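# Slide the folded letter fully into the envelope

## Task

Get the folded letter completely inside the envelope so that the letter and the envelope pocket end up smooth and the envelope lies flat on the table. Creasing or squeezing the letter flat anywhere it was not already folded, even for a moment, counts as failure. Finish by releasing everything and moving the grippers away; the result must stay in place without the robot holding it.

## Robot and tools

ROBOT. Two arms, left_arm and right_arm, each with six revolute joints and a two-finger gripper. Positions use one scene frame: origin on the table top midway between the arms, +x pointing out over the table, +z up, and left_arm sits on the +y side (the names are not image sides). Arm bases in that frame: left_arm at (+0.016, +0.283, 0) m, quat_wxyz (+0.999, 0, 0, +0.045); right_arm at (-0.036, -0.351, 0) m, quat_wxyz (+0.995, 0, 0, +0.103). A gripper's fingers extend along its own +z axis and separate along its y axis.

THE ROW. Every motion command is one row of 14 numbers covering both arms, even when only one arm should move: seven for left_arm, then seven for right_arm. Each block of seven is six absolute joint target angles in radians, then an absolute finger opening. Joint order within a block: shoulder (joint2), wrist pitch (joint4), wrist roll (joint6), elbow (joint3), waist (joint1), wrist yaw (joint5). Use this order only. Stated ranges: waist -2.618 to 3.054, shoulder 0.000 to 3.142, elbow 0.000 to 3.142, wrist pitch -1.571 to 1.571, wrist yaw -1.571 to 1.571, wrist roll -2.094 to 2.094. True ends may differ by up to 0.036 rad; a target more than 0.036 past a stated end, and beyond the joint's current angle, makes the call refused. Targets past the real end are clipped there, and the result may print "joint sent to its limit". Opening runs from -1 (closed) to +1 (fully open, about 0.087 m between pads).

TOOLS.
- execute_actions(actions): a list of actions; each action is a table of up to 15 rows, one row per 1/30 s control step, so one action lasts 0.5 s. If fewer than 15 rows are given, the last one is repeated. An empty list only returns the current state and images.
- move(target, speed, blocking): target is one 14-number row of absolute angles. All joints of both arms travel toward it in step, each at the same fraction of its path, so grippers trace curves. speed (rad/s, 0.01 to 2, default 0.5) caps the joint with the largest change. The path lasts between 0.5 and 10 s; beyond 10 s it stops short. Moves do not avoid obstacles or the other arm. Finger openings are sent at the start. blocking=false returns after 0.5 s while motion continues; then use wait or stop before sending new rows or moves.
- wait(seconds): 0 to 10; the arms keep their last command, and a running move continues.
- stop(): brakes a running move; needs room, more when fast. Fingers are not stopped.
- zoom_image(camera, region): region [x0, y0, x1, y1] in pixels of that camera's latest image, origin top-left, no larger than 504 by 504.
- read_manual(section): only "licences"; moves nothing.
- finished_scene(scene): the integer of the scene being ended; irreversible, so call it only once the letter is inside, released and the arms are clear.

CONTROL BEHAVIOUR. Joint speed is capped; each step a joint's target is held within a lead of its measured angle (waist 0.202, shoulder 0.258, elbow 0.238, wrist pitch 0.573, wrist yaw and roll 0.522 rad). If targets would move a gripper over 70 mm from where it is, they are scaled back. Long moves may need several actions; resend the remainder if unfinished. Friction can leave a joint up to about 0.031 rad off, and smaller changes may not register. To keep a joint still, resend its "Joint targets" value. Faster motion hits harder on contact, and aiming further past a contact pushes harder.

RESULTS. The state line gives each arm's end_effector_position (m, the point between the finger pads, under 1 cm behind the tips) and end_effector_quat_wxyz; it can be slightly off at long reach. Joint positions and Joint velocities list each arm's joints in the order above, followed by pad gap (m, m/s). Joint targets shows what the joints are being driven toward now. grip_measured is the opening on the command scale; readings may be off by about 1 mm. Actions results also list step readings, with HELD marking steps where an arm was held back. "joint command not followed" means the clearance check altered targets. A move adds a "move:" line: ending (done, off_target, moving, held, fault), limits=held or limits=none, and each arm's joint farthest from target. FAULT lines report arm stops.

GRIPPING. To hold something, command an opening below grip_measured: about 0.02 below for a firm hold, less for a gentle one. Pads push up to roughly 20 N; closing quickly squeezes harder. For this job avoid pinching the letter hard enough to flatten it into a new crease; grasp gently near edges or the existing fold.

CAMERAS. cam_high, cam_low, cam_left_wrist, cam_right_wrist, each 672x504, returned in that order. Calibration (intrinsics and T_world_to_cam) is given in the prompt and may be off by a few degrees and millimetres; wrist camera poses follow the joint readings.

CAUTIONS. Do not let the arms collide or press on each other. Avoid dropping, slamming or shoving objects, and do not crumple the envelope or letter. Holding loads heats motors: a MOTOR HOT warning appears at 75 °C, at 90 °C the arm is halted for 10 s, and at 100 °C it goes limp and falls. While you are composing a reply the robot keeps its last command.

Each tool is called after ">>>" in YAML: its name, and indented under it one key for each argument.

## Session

>>> execute_actions:
  actions: []

Scene clock: 0.00 s.
left_arm: end_effector_position=(+0.3968, +0.3230, +0.3626) grip_measured=+0.995 end_effector_quat_wxyz=(+0.704, -0.030, +0.708, +0.041) | right_arm: end_effector_position=(+0.3431, -0.2760, +0.3515) grip_measured=+1.000 end_effector_quat_wxyz=(+0.696, -0.064, +0.712, +0.068)
Joint names: [shoulder, wrist pitch, wrist roll, elbow, waist, wrist yaw]
Joint positions: left_arm=[ 1.053 -0.016  0.016  1.064  0.016  0.004  0.087] | right_arm=[ 1.062  0.002  0.009  1.039 -0.007  0.012  0.087]
Joint velocities: left_arm=[-0.012  0.007 -0.051 -0.007 -0.017  0.066  0.   ] | right_arm=[ 0.007 -0.022 -0.007  0.002  0.022  0.007  0.   ]
Motor temperatures (°C, as the motors report them): left_arm=[28 29 26 29 25 26] | right_arm=[38 30 27 30 24 28]
Joint targets: left_arm=[1.053 -0.016 0.016 1.064 0.016 0.004] | right_arm=[1.062 0.002 0.009 1.039 -0.007 0.012]

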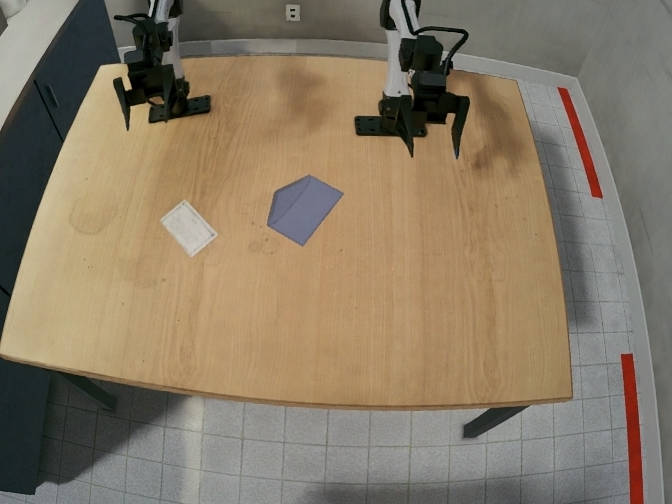

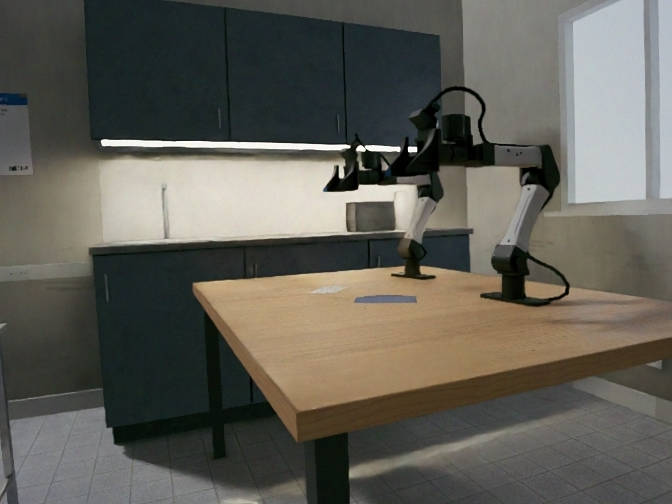

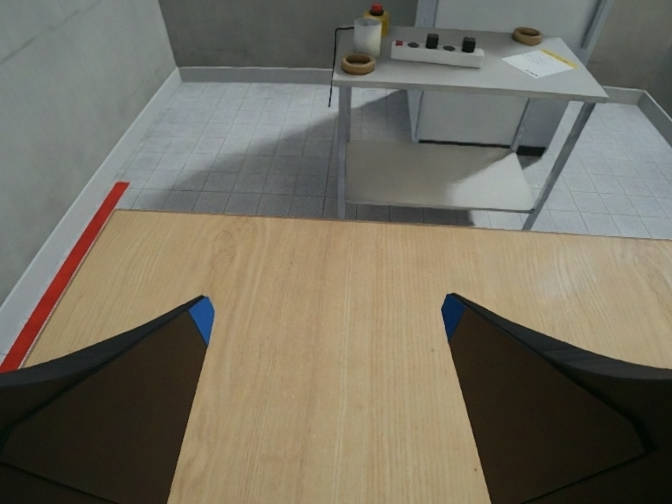

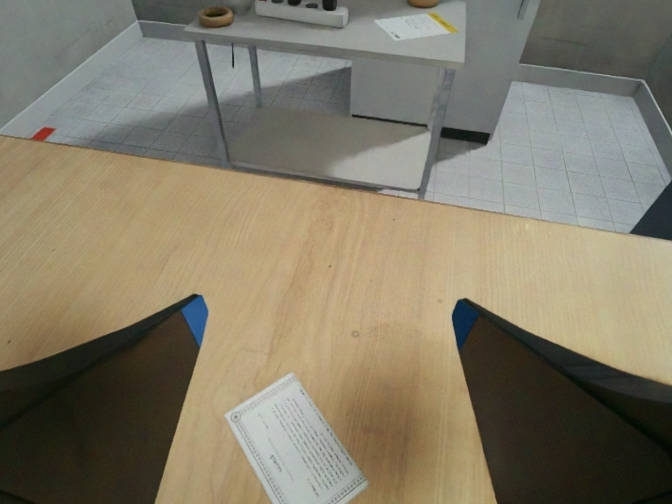

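>>> move:
  target: [1.3,-0.3,0,0.9,-0.68,0,1,1.6,-0.3,0,1.2,0.1,0,1]
  speed: 0.8

Scene clock: 1.70 s.
left_arm: end_effector_position=(+0.3220, +0.0803, +0.1450) grip_measured=+0.995 end_effector_quat_wxyz=(+0.417, +0.263, +0.861, -0.124) | right_arm: end_effector_position=(+0.3818, -0.2247, +0.1396) grip_measured=+1.000 end_effector_quat_wxyz=(+0.413, -0.128, +0.900, +0.058)
Joint names: [shoulder, wrist pitch, wrist roll, elbow, waist, wrist yaw]
Joint positions: left_arm=[ 1.292 -0.291  0.008  0.913 -0.674  0.001  0.087] | right_arm=[ 1.592 -0.295  0.009  1.178  0.091  0.012  0.087]
Joint velocities: left_arm=[ 0.002 -0.11  -0.022  0.002  0.012 -0.037 -0.   ] | right_arm=[ 0.017 -0.125  0.066 -0.017  0.002 -0.007  0.   ]
Motor temperatures (°C, as the motors report them): left_arm=[28 30 26 30 25 26] | right_arm=[38 30 27 30 24 28]
Joint targets: left_arm=[1.300 -0.300 -0.000 0.900 -0.680 -0.000] | right_arm=[1.600 -0.300 0.000 1.200 0.100 -0.000]
move: off_target (right_arm); limits=none; left_arm: farthest joint: the elbow, 0.013 radians from its target (0.164 radians at the start); right_arm: farthest joint: the elbow, 0.022 radians from its target (0.161 radians at the start)
camera_calibration (this result's frames):
cam_left_wrist: T_world_to_cam=[[-0.561547, -0.827401, 0.00851181, 0.240789], [-0.826991, 0.560869, -0.0388719, 0.245731], [0.0273886, -0.0288676, -0.999208, 0.274725], [0, 0, 0, 1]] pos_world=[0.330907, 0.0693363, 0.28201]
cam_right_wrist: T_world_to_cam=[[0.303592, -0.952732, 0.0115526, -0.334663], [-0.952794, -0.303517, 0.00783599, 0.316704], [-0.0039592, -0.0133862, -0.999903, 0.274631], [0, 0, 0, 1]] pos_world=[0.404442, -0.219043, 0.275989]

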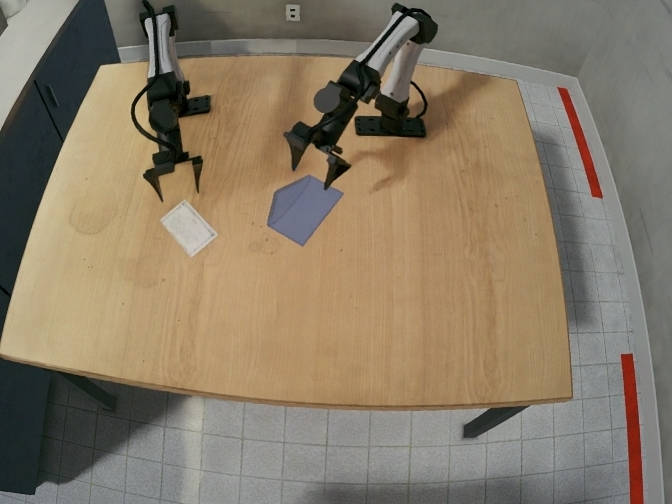

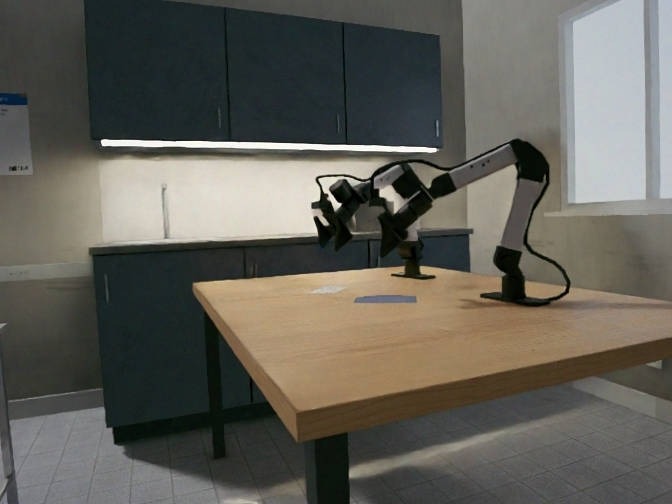

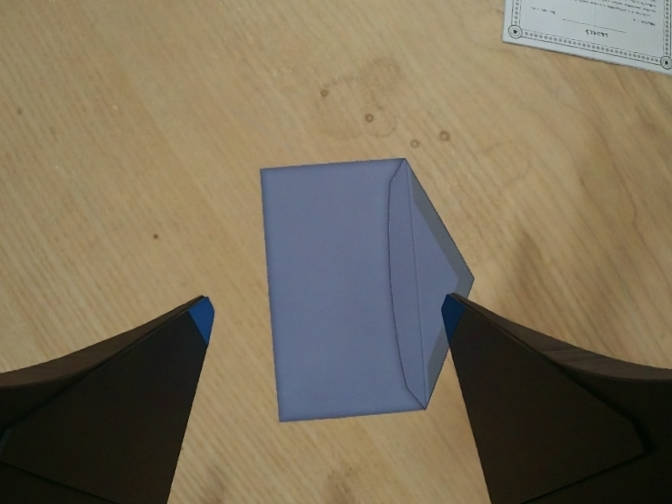

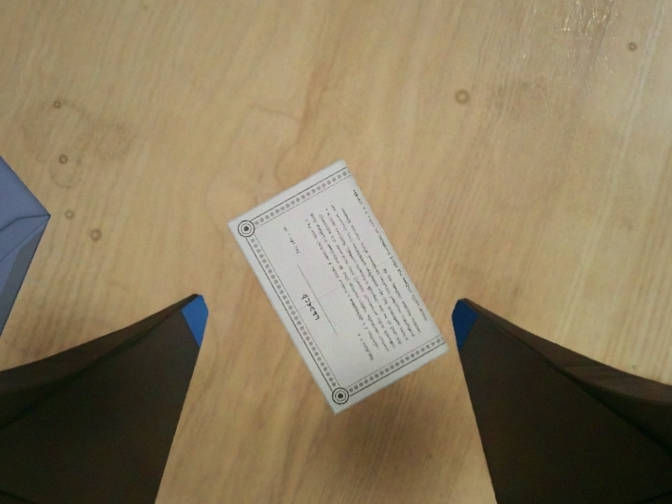

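>>> move:
  target: [1.55,-0.055,0,0.783,-0.667,0,0,2.35,-1.21,0.945,2.07,-0.04,0,0.6]
  speed: 0.7

>>> move:
  target: [1.67,-0.055,0,0.783,-0.667,0,0,2.455,-1.21,0.945,2.07,-0.04,0,0.6]
  speed: 0.1

>>> move:
  target: [1.67,-0.055,0,0.783,-0.85,0,0,2.245,-1.06,0.5,1.69,0.05,0,0.6]
  speed: 0.2

Scene clock: 4.43 s.
left_arm: end_effector_position=(+0.3291, +0.0756, +0.0479) grip_measured=+0.000 end_effector_quat_wxyz=(+0.357, +0.271, +0.888, -0.106) | right_arm: end_effector_position=(+0.4023, -0.2422, +0.0391) grip_measured=+0.600 end_effector_quat_wxyz=(+0.036, +0.372, +0.927, +0.016)
Joint names: [shoulder, wrist pitch, wrist roll, elbow, waist, wrist yaw]
Joint positions: left_arm=[ 1.538 -0.071  0.008  0.801 -0.674  0.001  0.044] | right_arm=[ 2.34  -1.201  0.935  2.048 -0.033  0.012  0.07 ]
Joint velocities: left_arm=[-0.007 -0.022 -0.051 -0.007  0.012 -0.007  0.   ] | right_arm=[ 0.017 -0.007 -0.037 -0.012  0.002 -0.022 -0.   ]
Motor temperatures (°C, as the motors report them): left_arm=[28 31 26 30 25 26] | right_arm=[39 30 27 31 24 28]
Joint targets: left_arm=[1.550 -0.055 0.000 0.783 -0.667 -0.000] | right_arm=[2.350 -1.210 0.945 2.070 -0.040 0.000]
move: off_target (right_arm); limits=none; left_arm: farthest joint: the elbow, 0.018 radians from its target (0.130 radians at the start); right_arm: farthest joint: the elbow, 0.022 radians from its target (0.892 radians at the start)
camera_calibration (this result's frames):
cam_left_wrist: T_world_to_cam=[[-0.560474, -0.828111, 0.0100395, 0.241341], [-0.82349, 0.558552, 0.0994205, 0.242812], [-0.0879388, 0.0474552, -0.994995, 0.209352], [0, 0, 0, 1]] pos_world=[0.353629, 0.0542991, 0.181741]
cam_right_wrist: T_world_to_cam=[[-0.669407, -0.739877, -0.0668984, 0.0896139], [-0.542833, 0.42567, 0.723974, 0.315423], [-0.507175, 0.520948, -0.686576, 0.493585], [0, 0, 0, 1]] pos_world=[0.481544, -0.325095, 0.116521]

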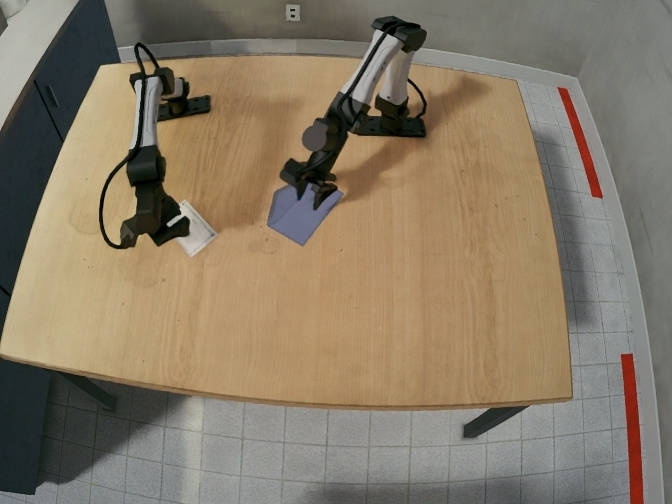

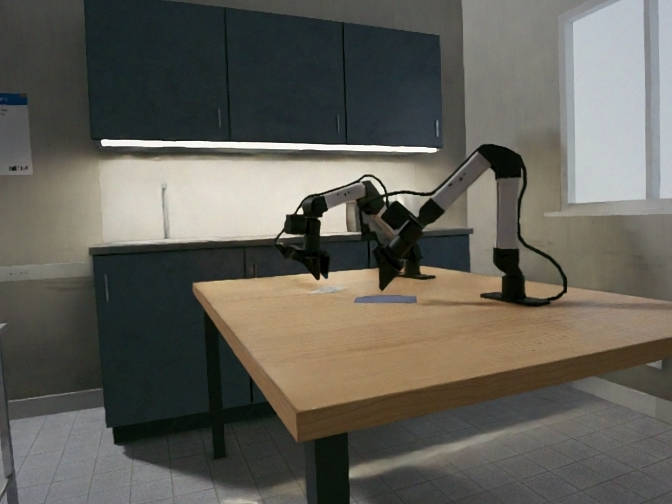

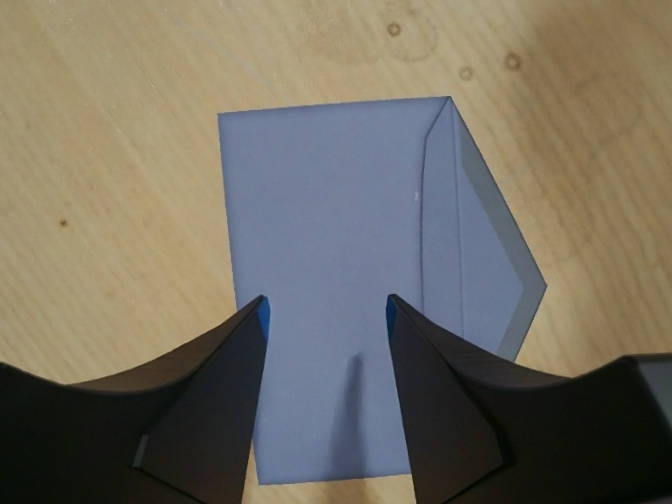

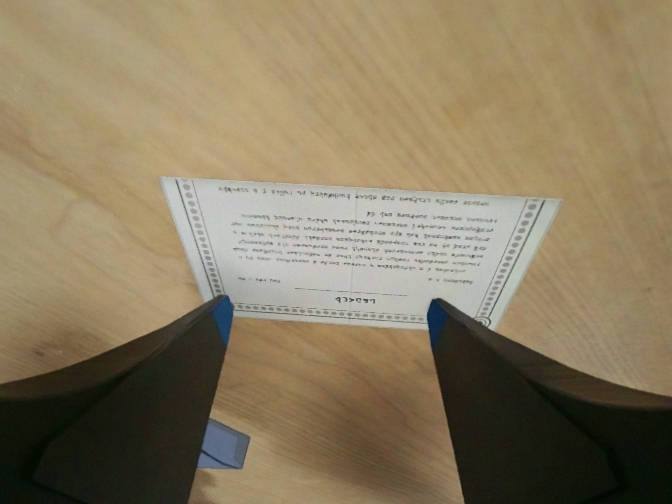

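Scene clock: 6.03 s.
left_arm: end_effector_position=(+0.3240, +0.0790, +0.0142) grip_measured=+0.000 end_effector_quat_wxyz=(+0.316, +0.276, +0.903, -0.094) | right_arm: end_effector_position=(+0.3946, -0.2432, +0.0026) grip_measured=+0.600 end_effector_quat_wxyz=(-0.001, +0.372, +0.928, -0.006)
Joint names: [shoulder, wrist pitch, wrist roll, elbow, waist, wrist yaw]
Joint positions: left_arm=[ 1.637 -0.061  0.008  0.801 -0.674  0.001  0.044] | right_arm=[ 2.427 -1.203  0.936  2.051 -0.033  0.01   0.07 ]
Joint velocities: left_arm=[-0.032 -0.007 -0.051 -0.007  0.012 -0.037 -0.   ] | right_arm=[-0.012 -0.11   0.037 -0.012 -0.017 -0.022  0.   ]
Motor temperatures (°C, as the motors report them): left_arm=[28 31 26 30 25 26] | right_arm=[39 30 27 31 24 28]
Joint targets: left_arm=[1.670 -0.055 0.000 0.783 -0.667 0.000] | right_arm=[2.455 -1.210 0.945 2.070 -0.040 -0.000]
move: off_target (left_arm, right_arm); limits=none; left_arm: farthest joint: the shoulder, 0.033 radians from its target (0.132 radians at the start); right_arm: farthest joint: the shoulder, 0.028 radians from its target (0.115 radians at the start)
camera_calibration (this result's frames):
cam_left_wrist: T_world_to_cam=[[-0.55969, -0.82863, 0.0109277, 0.24139], [-0.812735, 0.551435, 0.188099, 0.235883], [-0.16189, 0.0963957, -0.982089, 0.195127], [0, 0, 0, 1]] pos_world=[0.358403, 0.0511397, 0.144625]
cam_right_wrist: T_world_to_cam=[[-0.672779, -0.739844, -0.0000612132, 0.0824832], [-0.479156, 0.435659, 0.761978, 0.315285], [-0.563718, 0.512672, -0.647603, 0.485371], [0, 0, 0, 1]] pos_world=[0.480176, -0.325168, 0.0740921]

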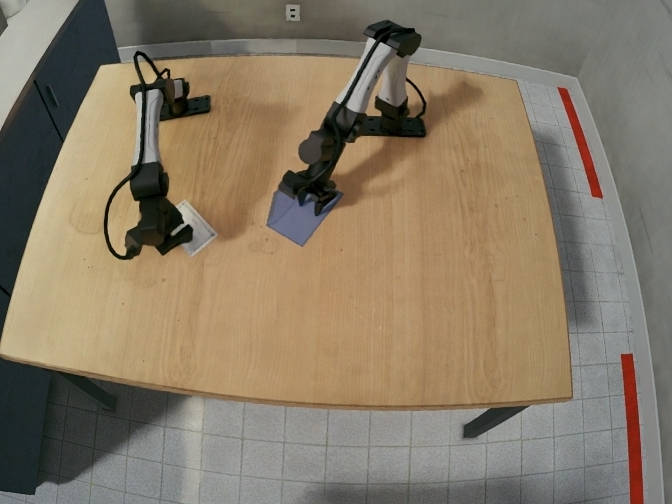

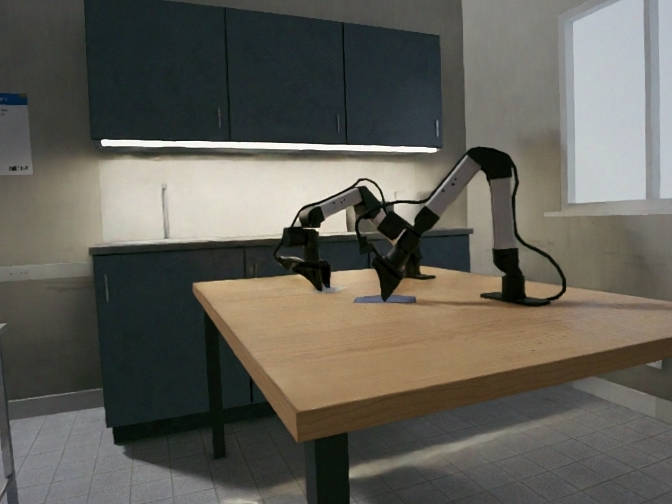

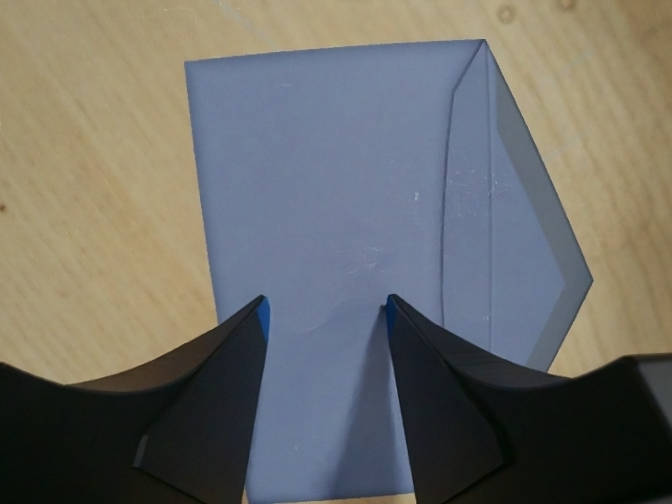

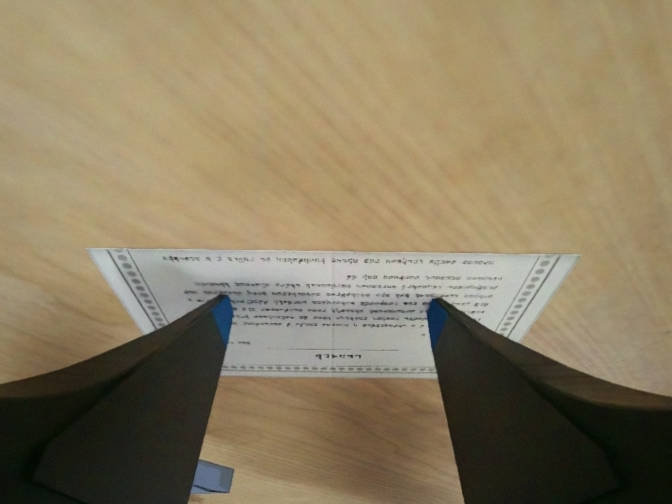

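Scene clock: 8.73 s.
left_arm: end_effector_position=(+0.2910, +0.0310, +0.0144) grip_measured=+0.000 end_effector_quat_wxyz=(+0.315, +0.346, +0.876, -0.117) | right_arm: end_effector_position=(+0.3405, -0.2363, +0.0028) grip_measured=+0.600 end_effector_quat_wxyz=(+0.005, +0.131, +0.991, -0.002)
Joint names: [shoulder, wrist pitch, wrist roll, elbow, waist, wrist yaw]
Joint positions: left_arm=[ 1.643 -0.042  0.008  0.801 -0.836 -0.009  0.044] | right_arm=[ 2.242 -1.051  0.51   1.731  0.041  0.007  0.07 ]
Joint velocities: left_arm=[-0.002 -0.066  0.081  0.007 -0.007 -0.022 -0.   ] | right_arm=[-0.012  0.037 -0.11   0.007 -0.007 -0.037 -0.   ]
Motor temperatures (°C, as the motors report them): left_arm=[29 31 26 30 25 26] | right_arm=[41 30 27 31 24 28]
Joint targets: left_arm=[1.670 -0.055 -0.000 0.783 -0.850 0.000] | right_arm=[2.245 -1.060 0.500 1.690 0.050 0.000]
move: off_target (left_arm, right_arm); limits=none; left_arm: farthest joint: the shoulder, 0.027 radians from its target (0.033 radians at the start); right_arm: farthest joint: the elbow, 0.041 radians from its target (0.361 radians at the start)
camera_calibration (this result's frames):
cam_left_wrist: T_world_to_cam=[[-0.681208, -0.732084, 0.00283383, 0.215637], [-0.720399, 0.671014, 0.175404, 0.205152], [-0.130312, 0.117445, -0.984492, 0.184849], [0, 0, 0, 1]] pos_world=[0.318773, -0.00150543, 0.145387]
cam_right_wrist: T_world_to_cam=[[-0.235558, -0.971802, -0.010644, -0.152443], [-0.637161, 0.146155, 0.756746, 0.271628], [-0.733852, 0.18504, -0.653622, 0.431934], [0, 0, 0, 1]] pos_world=[0.454138, -0.267769, 0.0751455]

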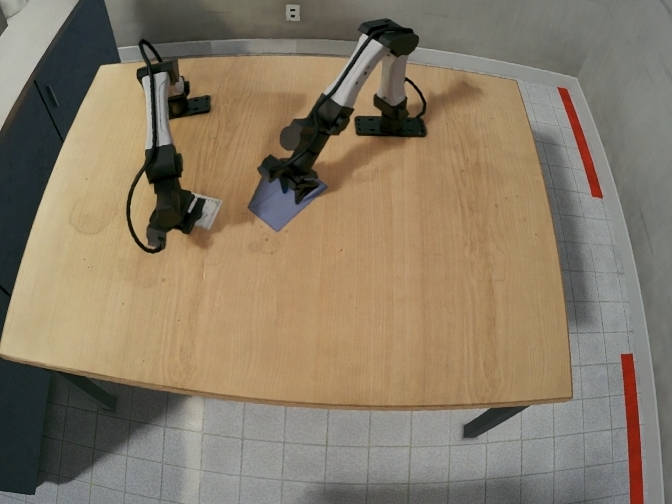

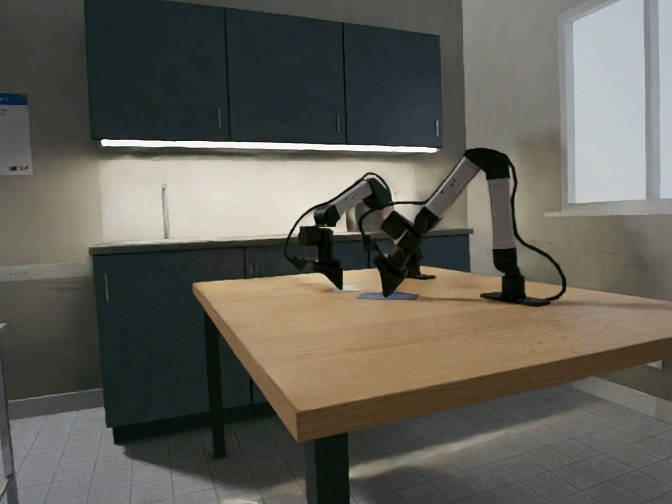

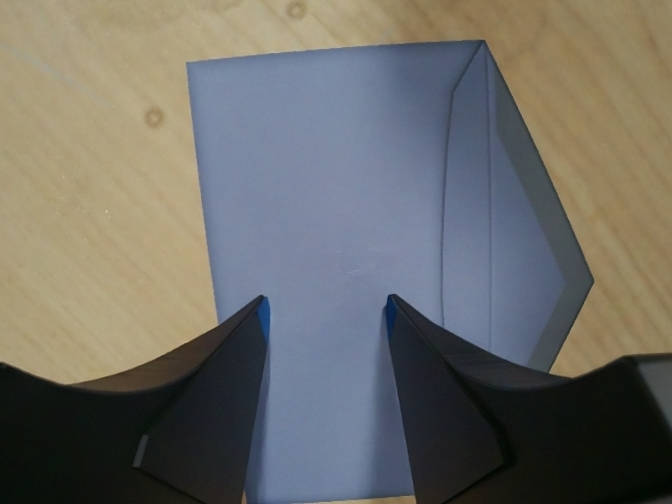

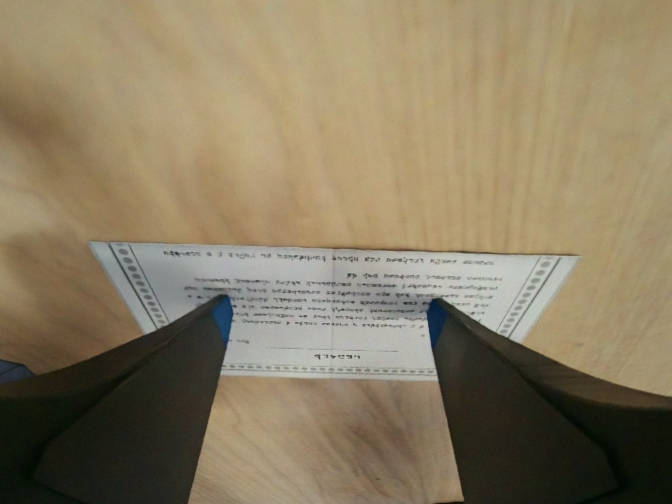

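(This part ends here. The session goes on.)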